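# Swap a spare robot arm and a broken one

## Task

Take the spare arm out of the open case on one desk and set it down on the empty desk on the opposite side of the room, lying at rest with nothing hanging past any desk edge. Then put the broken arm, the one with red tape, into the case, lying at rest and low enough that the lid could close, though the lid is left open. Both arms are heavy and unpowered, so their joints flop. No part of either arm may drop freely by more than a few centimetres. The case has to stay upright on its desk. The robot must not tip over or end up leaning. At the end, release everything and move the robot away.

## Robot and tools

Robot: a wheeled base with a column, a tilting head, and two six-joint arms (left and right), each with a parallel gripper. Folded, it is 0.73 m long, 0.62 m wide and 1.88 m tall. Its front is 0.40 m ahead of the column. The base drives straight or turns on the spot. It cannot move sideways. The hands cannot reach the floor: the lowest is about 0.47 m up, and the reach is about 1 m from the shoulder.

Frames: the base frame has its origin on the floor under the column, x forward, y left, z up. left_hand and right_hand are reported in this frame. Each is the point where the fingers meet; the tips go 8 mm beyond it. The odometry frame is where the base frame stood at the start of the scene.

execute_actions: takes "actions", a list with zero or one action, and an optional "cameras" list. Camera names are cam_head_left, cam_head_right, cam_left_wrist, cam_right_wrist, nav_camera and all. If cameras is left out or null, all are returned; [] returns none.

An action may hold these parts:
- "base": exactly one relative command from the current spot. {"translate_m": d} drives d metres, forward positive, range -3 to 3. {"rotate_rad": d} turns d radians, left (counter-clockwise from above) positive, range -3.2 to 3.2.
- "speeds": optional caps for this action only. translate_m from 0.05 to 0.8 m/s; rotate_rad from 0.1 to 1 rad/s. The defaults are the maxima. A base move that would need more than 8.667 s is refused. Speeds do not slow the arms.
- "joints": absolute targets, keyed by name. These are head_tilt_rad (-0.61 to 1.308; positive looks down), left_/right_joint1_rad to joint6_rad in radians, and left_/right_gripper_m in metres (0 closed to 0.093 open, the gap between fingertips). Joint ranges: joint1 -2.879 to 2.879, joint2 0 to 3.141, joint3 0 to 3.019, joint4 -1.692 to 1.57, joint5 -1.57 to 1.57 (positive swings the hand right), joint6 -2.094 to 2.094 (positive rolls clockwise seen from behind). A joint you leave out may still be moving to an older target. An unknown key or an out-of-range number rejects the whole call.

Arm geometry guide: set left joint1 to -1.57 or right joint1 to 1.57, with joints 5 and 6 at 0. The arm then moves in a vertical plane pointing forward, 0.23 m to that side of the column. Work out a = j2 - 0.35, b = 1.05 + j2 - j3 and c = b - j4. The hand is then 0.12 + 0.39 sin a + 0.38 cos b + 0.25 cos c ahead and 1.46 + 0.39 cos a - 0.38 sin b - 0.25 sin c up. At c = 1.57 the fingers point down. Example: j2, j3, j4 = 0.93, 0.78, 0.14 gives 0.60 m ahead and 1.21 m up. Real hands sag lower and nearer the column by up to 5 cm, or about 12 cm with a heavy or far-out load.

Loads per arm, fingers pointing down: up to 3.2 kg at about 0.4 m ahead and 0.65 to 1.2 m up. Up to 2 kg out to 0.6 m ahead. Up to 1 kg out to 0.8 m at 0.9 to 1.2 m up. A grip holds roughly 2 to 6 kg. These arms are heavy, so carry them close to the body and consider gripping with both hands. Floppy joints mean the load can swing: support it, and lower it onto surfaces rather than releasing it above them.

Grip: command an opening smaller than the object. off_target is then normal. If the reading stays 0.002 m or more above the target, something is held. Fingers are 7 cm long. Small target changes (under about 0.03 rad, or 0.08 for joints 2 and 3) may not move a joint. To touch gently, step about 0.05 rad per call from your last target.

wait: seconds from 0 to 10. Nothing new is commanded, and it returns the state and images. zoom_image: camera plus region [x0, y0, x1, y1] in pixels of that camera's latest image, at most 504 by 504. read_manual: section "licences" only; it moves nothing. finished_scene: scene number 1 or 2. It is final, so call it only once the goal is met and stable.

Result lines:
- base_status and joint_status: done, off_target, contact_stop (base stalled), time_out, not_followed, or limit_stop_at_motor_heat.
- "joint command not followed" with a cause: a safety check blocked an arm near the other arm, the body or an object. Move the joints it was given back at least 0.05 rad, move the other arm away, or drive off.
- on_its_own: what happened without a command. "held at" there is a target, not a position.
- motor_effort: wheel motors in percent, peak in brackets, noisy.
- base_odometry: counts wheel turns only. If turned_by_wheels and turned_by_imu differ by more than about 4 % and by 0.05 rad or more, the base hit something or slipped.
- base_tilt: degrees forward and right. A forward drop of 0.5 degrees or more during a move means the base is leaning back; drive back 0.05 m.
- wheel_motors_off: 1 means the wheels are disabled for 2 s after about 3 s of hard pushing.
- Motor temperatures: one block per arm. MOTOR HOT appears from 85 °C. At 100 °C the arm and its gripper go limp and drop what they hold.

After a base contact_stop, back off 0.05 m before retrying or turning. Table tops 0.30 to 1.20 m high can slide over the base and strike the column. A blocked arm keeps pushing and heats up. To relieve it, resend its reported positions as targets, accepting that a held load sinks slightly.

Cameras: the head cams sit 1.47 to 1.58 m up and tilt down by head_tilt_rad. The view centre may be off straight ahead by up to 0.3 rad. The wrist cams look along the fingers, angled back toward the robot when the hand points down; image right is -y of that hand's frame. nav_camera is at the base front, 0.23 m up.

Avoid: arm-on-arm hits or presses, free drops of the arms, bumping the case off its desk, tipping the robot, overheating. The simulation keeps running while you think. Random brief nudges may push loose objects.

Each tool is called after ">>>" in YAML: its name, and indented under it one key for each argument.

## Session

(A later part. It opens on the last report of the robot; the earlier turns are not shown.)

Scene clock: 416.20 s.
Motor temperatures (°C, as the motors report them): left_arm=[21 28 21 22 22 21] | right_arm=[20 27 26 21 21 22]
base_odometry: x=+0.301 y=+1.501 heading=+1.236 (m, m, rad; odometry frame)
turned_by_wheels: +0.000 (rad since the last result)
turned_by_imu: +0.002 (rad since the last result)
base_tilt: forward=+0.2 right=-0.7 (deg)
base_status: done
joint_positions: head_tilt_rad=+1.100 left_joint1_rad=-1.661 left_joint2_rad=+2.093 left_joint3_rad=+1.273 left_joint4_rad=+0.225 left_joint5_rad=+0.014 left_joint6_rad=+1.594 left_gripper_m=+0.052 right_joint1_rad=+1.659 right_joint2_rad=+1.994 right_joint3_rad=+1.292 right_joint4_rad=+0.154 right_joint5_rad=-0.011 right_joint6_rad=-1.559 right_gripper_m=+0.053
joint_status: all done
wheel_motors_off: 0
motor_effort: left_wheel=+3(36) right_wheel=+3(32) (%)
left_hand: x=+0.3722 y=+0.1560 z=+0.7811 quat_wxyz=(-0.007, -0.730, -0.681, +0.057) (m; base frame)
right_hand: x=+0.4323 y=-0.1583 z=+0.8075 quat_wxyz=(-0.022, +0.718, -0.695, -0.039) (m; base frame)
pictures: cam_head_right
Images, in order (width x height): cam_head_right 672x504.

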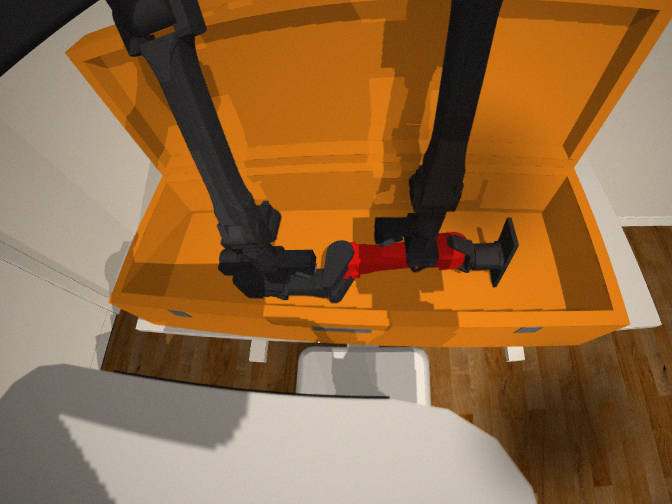

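>>> execute_actions:
  actions:
    - {"joints":{"left_joint2_rad":2.08,"left_joint3_rad":1.28,"right_joint2_rad":2.0,"right_joint3_rad":1.3,"right_joint4_rad":0.16,"right_gripper_m":0.06}}
  cameras: ["cam_head_right","cam_right_wrist"]

>>> execute_actions:
  actions:
    - {"joints":{"left_gripper_m":0.06,"right_gripper_m":0.075}}
  cameras: ["cam_head_right","cam_right_wrist","cam_left_wrist"]

Scene clock: 421.67 s.
Motor temperatures (°C, as the motors report them): left_arm=[21 28 20 22 22 21] | right_arm=[20 27 26 21 21 22]
base_odometry: x=+0.301 y=+1.501 heading=+1.236 (m, m, rad; odometry frame)
turned_by_wheels: +0.000 (rad since the last result)
turned_by_imu: +0.001 (rad since the last result)
base_tilt: forward=+0.2 right=-0.6 (deg)
base_status: not commanded
joint_positions: head_tilt_rad=+1.100 left_joint1_rad=-1.661 left_joint2_rad=+2.093 left_joint3_rad=+1.270 left_joint4_rad=+0.227 left_joint5_rad=+0.014 left_joint6_rad=+1.594 left_gripper_m=+0.052 right_joint1_rad=+1.659 right_joint2_rad=+1.991 right_joint3_rad=+1.288 right_joint4_rad=+0.151 right_joint5_rad=-0.020 right_joint6_rad=-1.561 right_gripper_m=+0.060
joint_status: all done
wheel_motors_off: 0
motor_effort: left_wheel=+3(3) right_wheel=+2(3) (%)
left_hand: x=+0.3710 y=+0.1560 z=+0.7814 quat_wxyz=(-0.007, -0.730, -0.681, +0.057) (m; base frame)
right_hand: x=+0.4307 y=-0.1567 z=+0.8089 quat_wxyz=(-0.023, +0.719, -0.694, -0.044) (m; base frame)
pictures: cam_head_right, cam_right_wrist
Images, in order (width x height): cam_head_right 672x504, cam_right_wrist 672x504.

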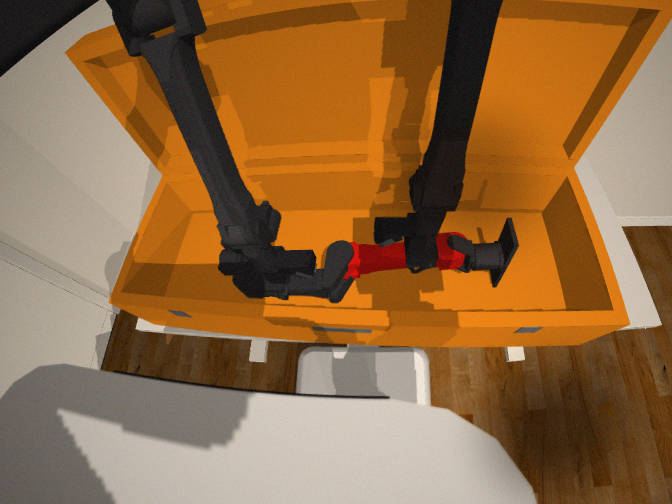

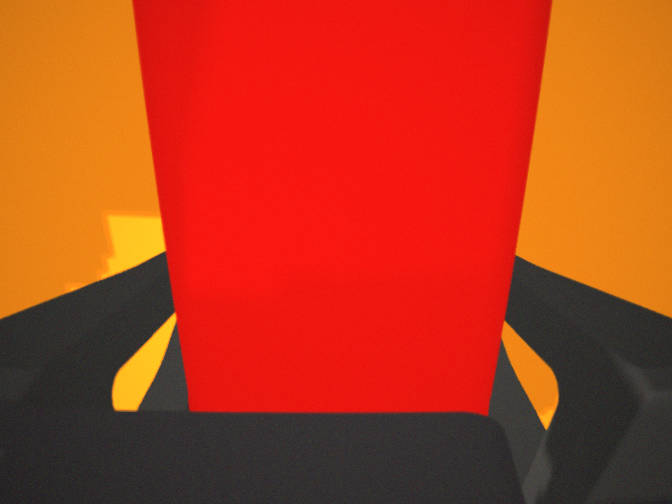

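Scene clock: 422.40 s.
Motor temperatures (°C, as the motors report them): left_arm=[21 28 20 22 22 21] | right_arm=[20 27 26 21 21 22]
base_odometry: x=+0.301 y=+1.501 heading=+1.236 (m, m, rad; odometry frame)
turned_by_wheels: +0.000 (rad since the last result)
turned_by_imu: +0.000 (rad since the last result)
base_tilt: forward=+0.2 right=-0.7 (deg)
base_status: not commanded
joint_positions: head_tilt_rad=+1.100 left_joint1_rad=-1.661 left_joint2_rad=+2.093 left_joint3_rad=+1.271 left_joint4_rad=+0.239 left_joint5_rad=+0.005 left_joint6_rad=+1.578 left_gripper_m=+0.060 right_joint1_rad=+1.661 right_joint2_rad=+1.991 right_joint3_rad=+1.287 right_joint4_rad=+0.151 right_joint5_rad=-0.023 right_joint6_rad=-1.565 right_gripper_m=+0.075
joint_status: all done
wheel_motors_off: 0
motor_effort: left_wheel=+2(3) right_wheel=+1(3) (%)
left_hand: x=+0.3741 y=+0.1574 z=+0.7811 quat_wxyz=(-0.008, -0.725, -0.687, +0.050) (m; base frame)
right_hand: x=+0.4304 y=-0.1547 z=+0.8091 quat_wxyz=(-0.025, +0.720, -0.692, -0.046) (m; base frame)
pictures: cam_head_right, cam_left_wrist, cam_right_wrist
Images, in order (width x height): cam_head_right 672x504, cam_left_wrist 672x504, cam_right_wrist 672x504.

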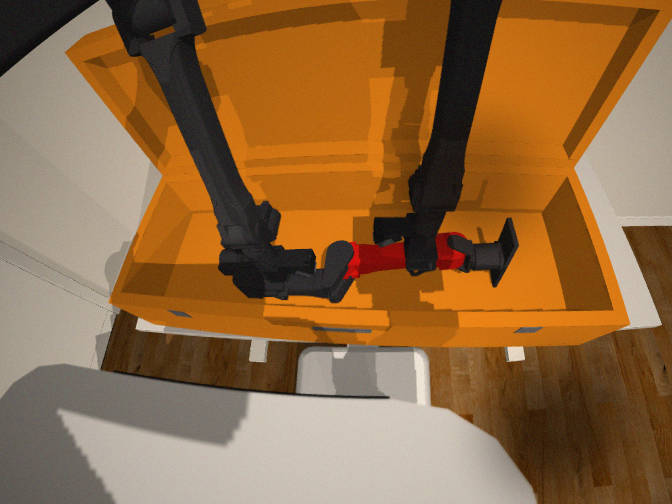

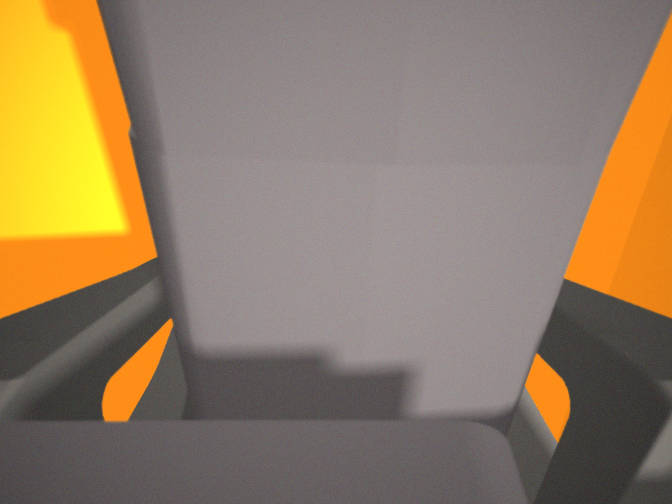

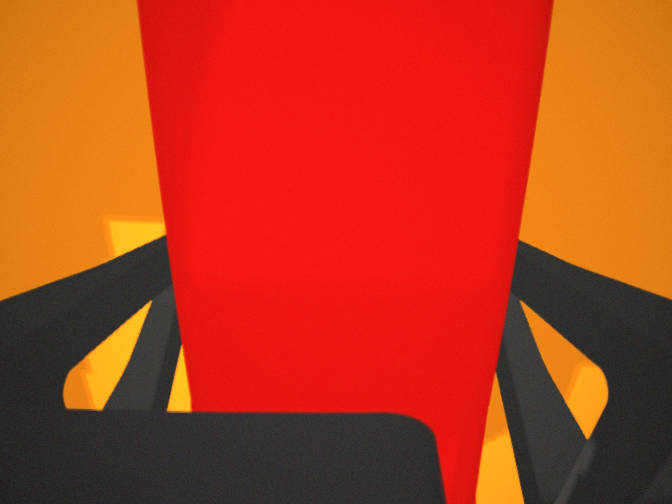

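>>> execute_actions:
  actions:
    - {"joints":{"left_gripper_m":0.078,"right_gripper_m":0.085,"left_joint2_rad":1.95,"left_joint3_rad":1.2,"left_joint4_rad":0.25,"right_joint2_rad":1.86,"right_joint3_rad":1.18}}
  cameras: ["cam_head_left","cam_left_wrist","cam_right_wrist"]

>>> execute_actions:
  actions:
    - {"joints":{"left_joint2_rad":1.75,"left_joint3_rad":1.03,"left_joint4_rad":0.24,"right_joint2_rad":1.7,"right_joint3_rad":1.06,"right_joint4_rad":0.15}}
  cameras: ["cam_head_left","cam_left_wrist","cam_right_wrist"]

Scene clock: 428.60 s.
Motor temperatures (°C, as the motors report them): left_arm=[21 28 20 22 22 21] | right_arm=[20 27 26 21 20 22]
base_odometry: x=+0.301 y=+1.501 heading=+1.236 (m, m, rad; odometry frame)
turned_by_wheels: +0.000 (rad since the last result)
turned_by_imu: +0.002 (rad since the last result)
base_tilt: forward=+0.1 right=-0.6 (deg)
base_status: not commanded
joint_positions: head_tilt_rad=+1.100 left_joint1_rad=-1.661 left_joint2_rad=+1.984 left_joint3_rad=+1.180 left_joint4_rad=+0.236 left_joint5_rad=+0.003 left_joint6_rad=+1.576 left_gripper_m=+0.078 right_joint1_rad=+1.662 right_joint2_rad=+1.858 right_joint3_rad=+1.184 right_joint4_rad=+0.152 right_joint5_rad=-0.026 right_joint6_rad=-1.568 right_gripper_m=+0.085
joint_status: all done
wheel_motors_off: 0
motor_effort: left_wheel=+3(3) right_wheel=+1(1) (%)
left_hand: x=+0.3892 y=+0.1601 z=+0.8203 quat_wxyz=(-0.013, -0.724, -0.688, +0.044) (m; base frame)
right_hand: x=+0.4489 y=-0.1569 z=+0.8581 quat_wxyz=(-0.037, +0.721, -0.691, -0.037) (m; base frame)
pictures: cam_head_left, cam_left_wrist, cam_right_wrist
Images, in order (width x height): cam_head_left 672x504, cam_left_wrist 672x504, cam_right_wrist 672x504.

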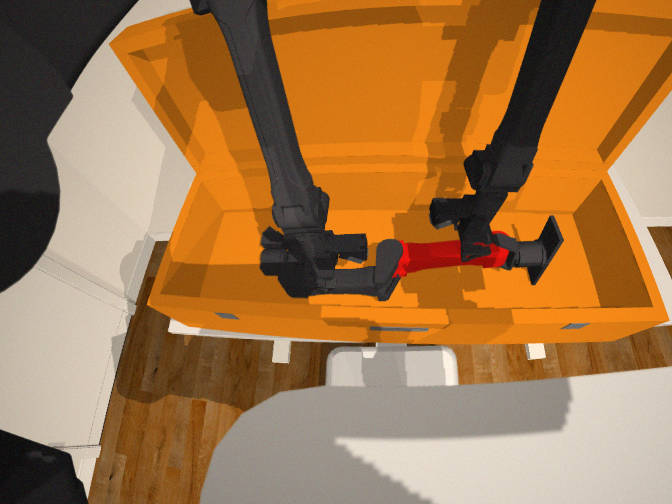

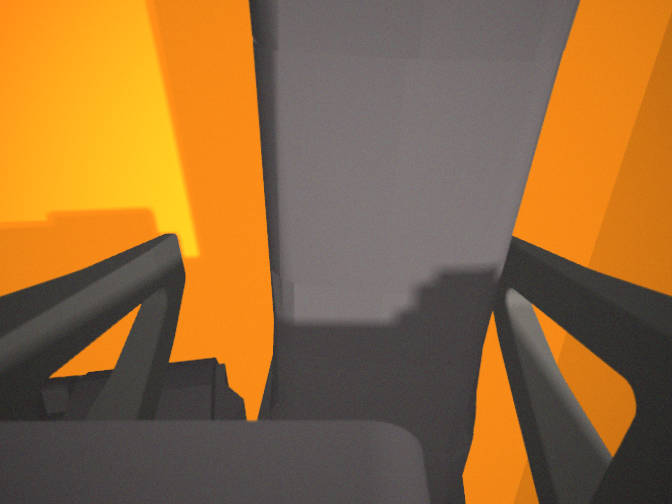

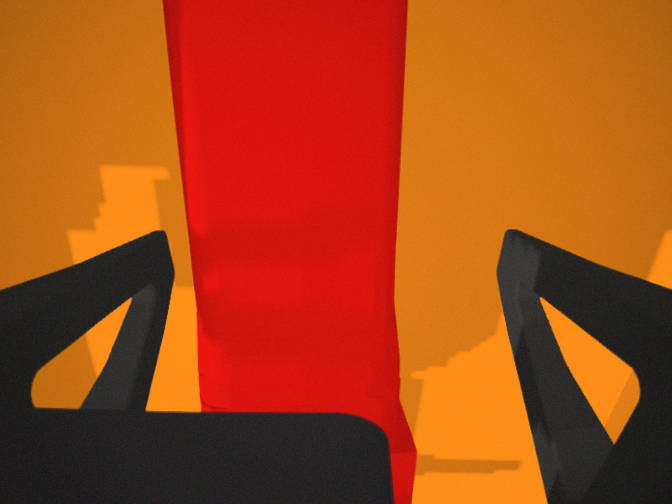

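Scene clock: 429.70 s.
Motor temperatures (°C, as the motors report them): left_arm=[21 28 20 22 22 20] | right_arm=[20 27 26 21 20 22]
base_odometry: x=+0.301 y=+1.501 heading=+1.236 (m, m, rad; odometry frame)
turned_by_wheels: +0.000 (rad since the last result)
turned_by_imu: +0.000 (rad since the last result)
base_tilt: forward=+0.1 right=-0.7 (deg)
base_status: not commanded
joint_positions: head_tilt_rad=+1.100 left_joint1_rad=-1.661 left_joint2_rad=+1.735 left_joint3_rad=+1.039 left_joint4_rad=+0.238 left_joint5_rad=+0.003 left_joint6_rad=+1.574 left_gripper_m=+0.078 right_joint1_rad=+1.662 right_joint2_rad=+1.700 right_joint3_rad=+1.063 right_joint4_rad=+0.152 right_joint5_rad=-0.026 right_joint6_rad=-1.569 right_gripper_m=+0.085
joint_status: all done
wheel_motors_off: 0
motor_effort: left_wheel=+2(3) right_wheel=+0(1) (%)
left_hand: x=+0.4513 y=+0.1640 z=+0.9064 quat_wxyz=(-0.052, -0.722, -0.690, +0.006) (m; base frame)
right_hand: x=+0.4645 y=-0.1608 z=+0.9165 quat_wxyz=(-0.051, +0.721, -0.691, -0.024) (m; base frame)
pictures: cam_head_left, cam_left_wrist, cam_right_wrist
Images, in order (width x height): cam_head_left 672x504, cam_left_wrist 672x504, cam_right_wrist 672x504.

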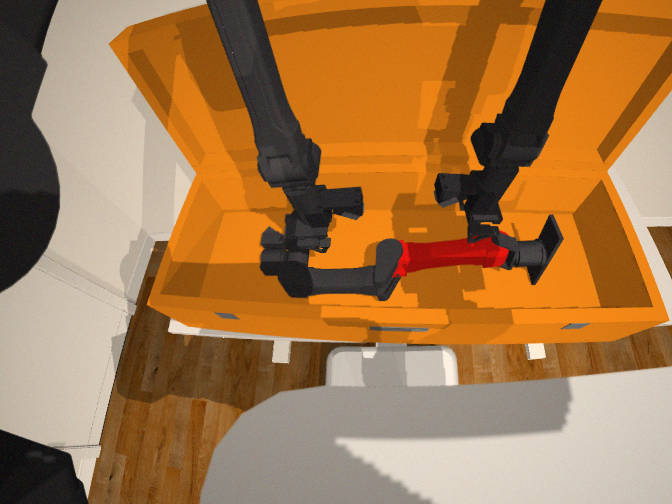

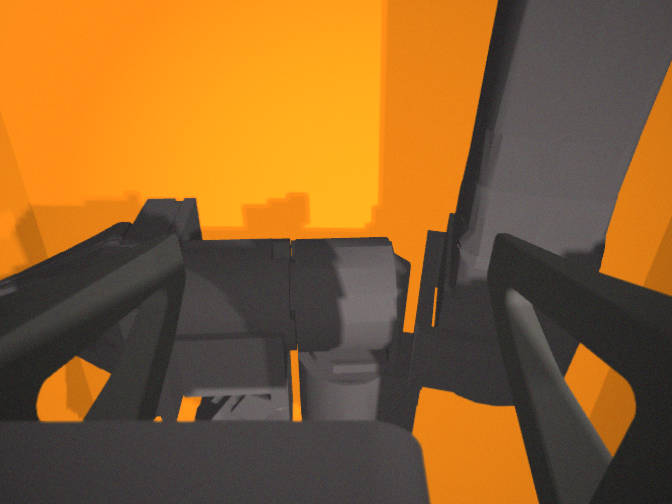

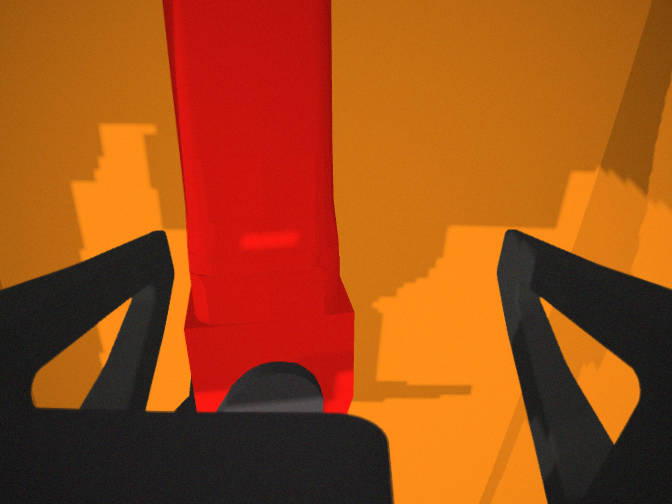

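>>> execute_actions:
  actions:
    - {"joints":{"left_joint2_rad":1.2,"left_joint3_rad":0.75,"left_joint4_rad":-0.05,"right_joint2_rad":1.2,"right_joint3_rad":0.75,"right_joint4_rad":-0.05,"left_joint1_rad":-1.6,"right_joint1_rad":1.6}}
  cameras: ["cam_head_left"]

>>> execute_actions:
  actions:
    - {"base":{"translate_m":-1.0},"joints":{"head_tilt_rad":0.6}}
  cameras: ["cam_head_left","nav_camera"]

>>> execute_actions:
  actions:
    - {"base":{"rotate_rad":-2.9},"joints":{"head_tilt_rad":0.4}}
  cameras: ["cam_head_left","nav_camera"]

Scene clock: 436.47 s.
Motor temperatures (°C, as the motors report them): left_arm=[21 28 20 22 22 20] | right_arm=[20 27 25 21 20 22]
base_odometry: x=+0.301 y=+1.501 heading=+1.236 (m, m, rad; odometry frame)
turned_by_wheels: +0.000 (rad since the last result)
turned_by_imu: +0.002 (rad since the last result)
base_tilt: forward=+0.1 right=-0.7 (deg)
base_status: not commanded
joint_positions: head_tilt_rad=+1.100 left_joint1_rad=-1.597 left_joint2_rad=+1.186 left_joint3_rad=+0.752 left_joint4_rad=-0.051 left_joint5_rad=+0.001 left_joint6_rad=+1.574 left_gripper_m=+0.078 right_joint1_rad=+1.593 right_joint2_rad=+1.188 right_joint3_rad=+0.753 right_joint4_rad=-0.045 right_joint5_rad=-0.028 right_joint6_rad=-1.570 right_gripper_m=+0.085
joint_status: all done
wheel_motors_off: 0
motor_effort: left_wheel=+2(3) right_wheel=+0(1) (%)
left_hand: x=+0.4540 y=+0.2110 z=+1.0872 quat_wxyz=(-0.022, -0.713, -0.701, -0.005) (m; base frame)
right_hand: x=+0.4553 y=-0.2096 z=+1.0866 quat_wxyz=(-0.032, +0.710, -0.703, -0.001) (m; base frame)
pictures: cam_head_left
Images, in order (width x height): cam_head_left 672x504.

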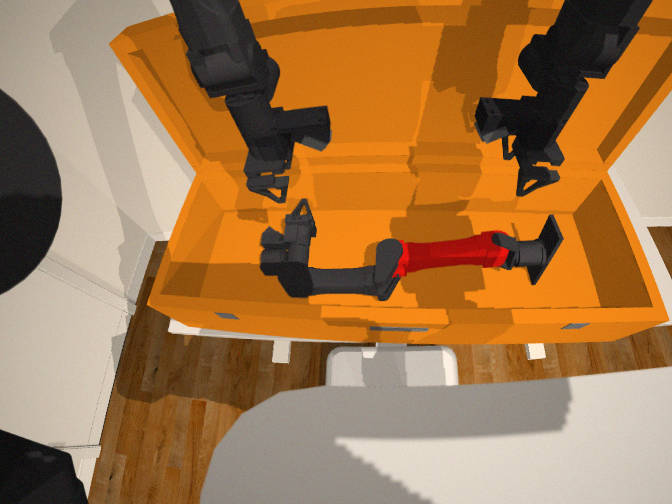

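Scene clock: 439.53 s.
Motor temperatures (°C, as the motors report them): left_arm=[21 28 20 22 22 20] | right_arm=[20 27 25 21 20 22]
base_odometry: x=-0.027 y=+0.557 heading=+1.236 (m, m, rad; odometry frame)
turned_by_wheels: +0.001 (rad since the last result)
turned_by_imu: +0.003 (rad since the last result)
base_tilt: forward=+0.1 right=-0.6 (deg)
base_status: done
joint_positions: head_tilt_rad=+0.617 left_joint1_rad=-1.597 left_joint2_rad=+1.190 left_joint3_rad=+0.745 left_joint4_rad=-0.051 left_joint5_rad=+0.001 left_joint6_rad=+1.574 left_gripper_m=+0.078 right_joint1_rad=+1.593 right_joint2_rad=+1.189 right_joint3_rad=+0.747 right_joint4_rad=-0.045 right_joint5_rad=-0.028 right_joint6_rad=-1.570 right_gripper_m=+0.085
joint_status: all done
wheel_motors_off: 0
motor_effort: left_wheel=+2(54) right_wheel=+0(41) (%)
left_hand: x=+0.4480 y=+0.2111 z=+1.0854 quat_wxyz=(-0.018, -0.713, -0.701, -0.001) (m; base frame)
right_hand: x=+0.4512 y=-0.2096 z=+1.0860 quat_wxyz=(-0.029, +0.710, -0.703, -0.004) (m; base frame)
pictures: cam_head_left, nav_camera
Images, in order (width x height): cam_head_left 672x504, nav_camera 672x504.

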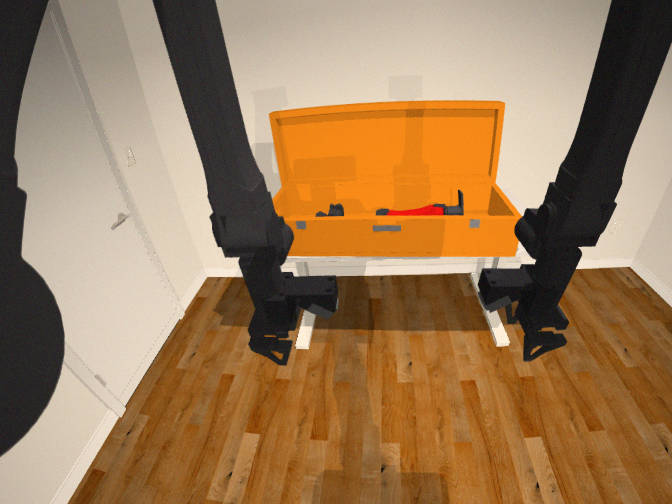

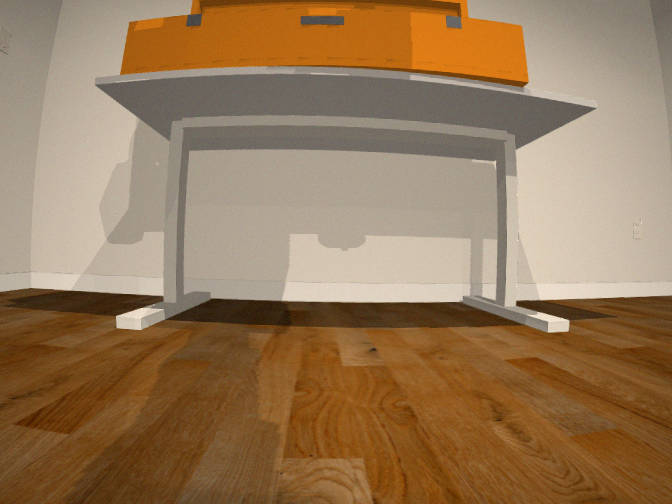

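Scene clock: 443.93 s.
Motor temperatures (°C, as the motors report them): left_arm=[21 28 20 22 22 20] | right_arm=[20 26 25 21 20 22]
base_odometry: x=-0.027 y=+0.557 heading=-1.663 (m, m, rad; odometry frame)
turned_by_wheels: -2.899 (rad since the last result)
turned_by_imu: -2.880 (rad since the last result)
base_tilt: forward=+0.2 right=-0.6 (deg)
base_status: done
joint_positions: head_tilt_rad=+0.419 left_joint1_rad=-1.597 left_joint2_rad=+1.190 left_joint3_rad=+0.750 left_joint4_rad=-0.051 left_joint5_rad=+0.001 left_joint6_rad=+1.574 left_gripper_m=+0.078 right_joint1_rad=+1.594 right_joint2_rad=+1.189 right_joint3_rad=+0.748 right_joint4_rad=-0.045 right_joint5_rad=-0.028 right_joint6_rad=-1.570 right_gripper_m=+0.085
joint_status: all done
wheel_motors_off: 0
motor_effort: left_wheel=+5(49) right_wheel=-4(37) (%)
left_hand: x=+0.4513 y=+0.2110 z=+1.0856 quat_wxyz=(-0.020, -0.713, -0.701, -0.003) (m; base frame)
right_hand: x=+0.4517 y=-0.2088 z=+1.0861 quat_wxyz=(-0.030, +0.711, -0.703, -0.004) (m; base frame)
pictures: cam_head_left, nav_camera
Images, in order (width x height): cam_head_left 672x504, nav_camera 672x504.

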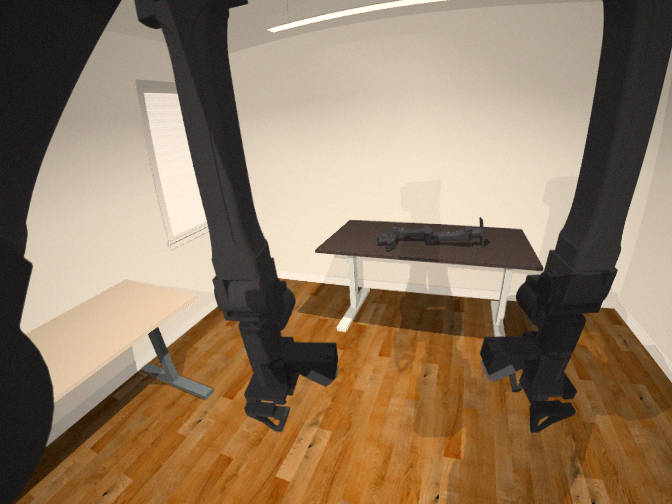

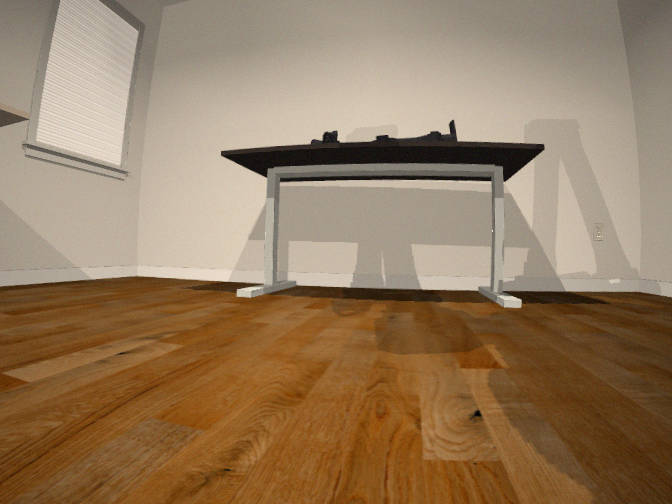

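>>> finished_scene:
  scene: 2

The scene is finished: the task was done.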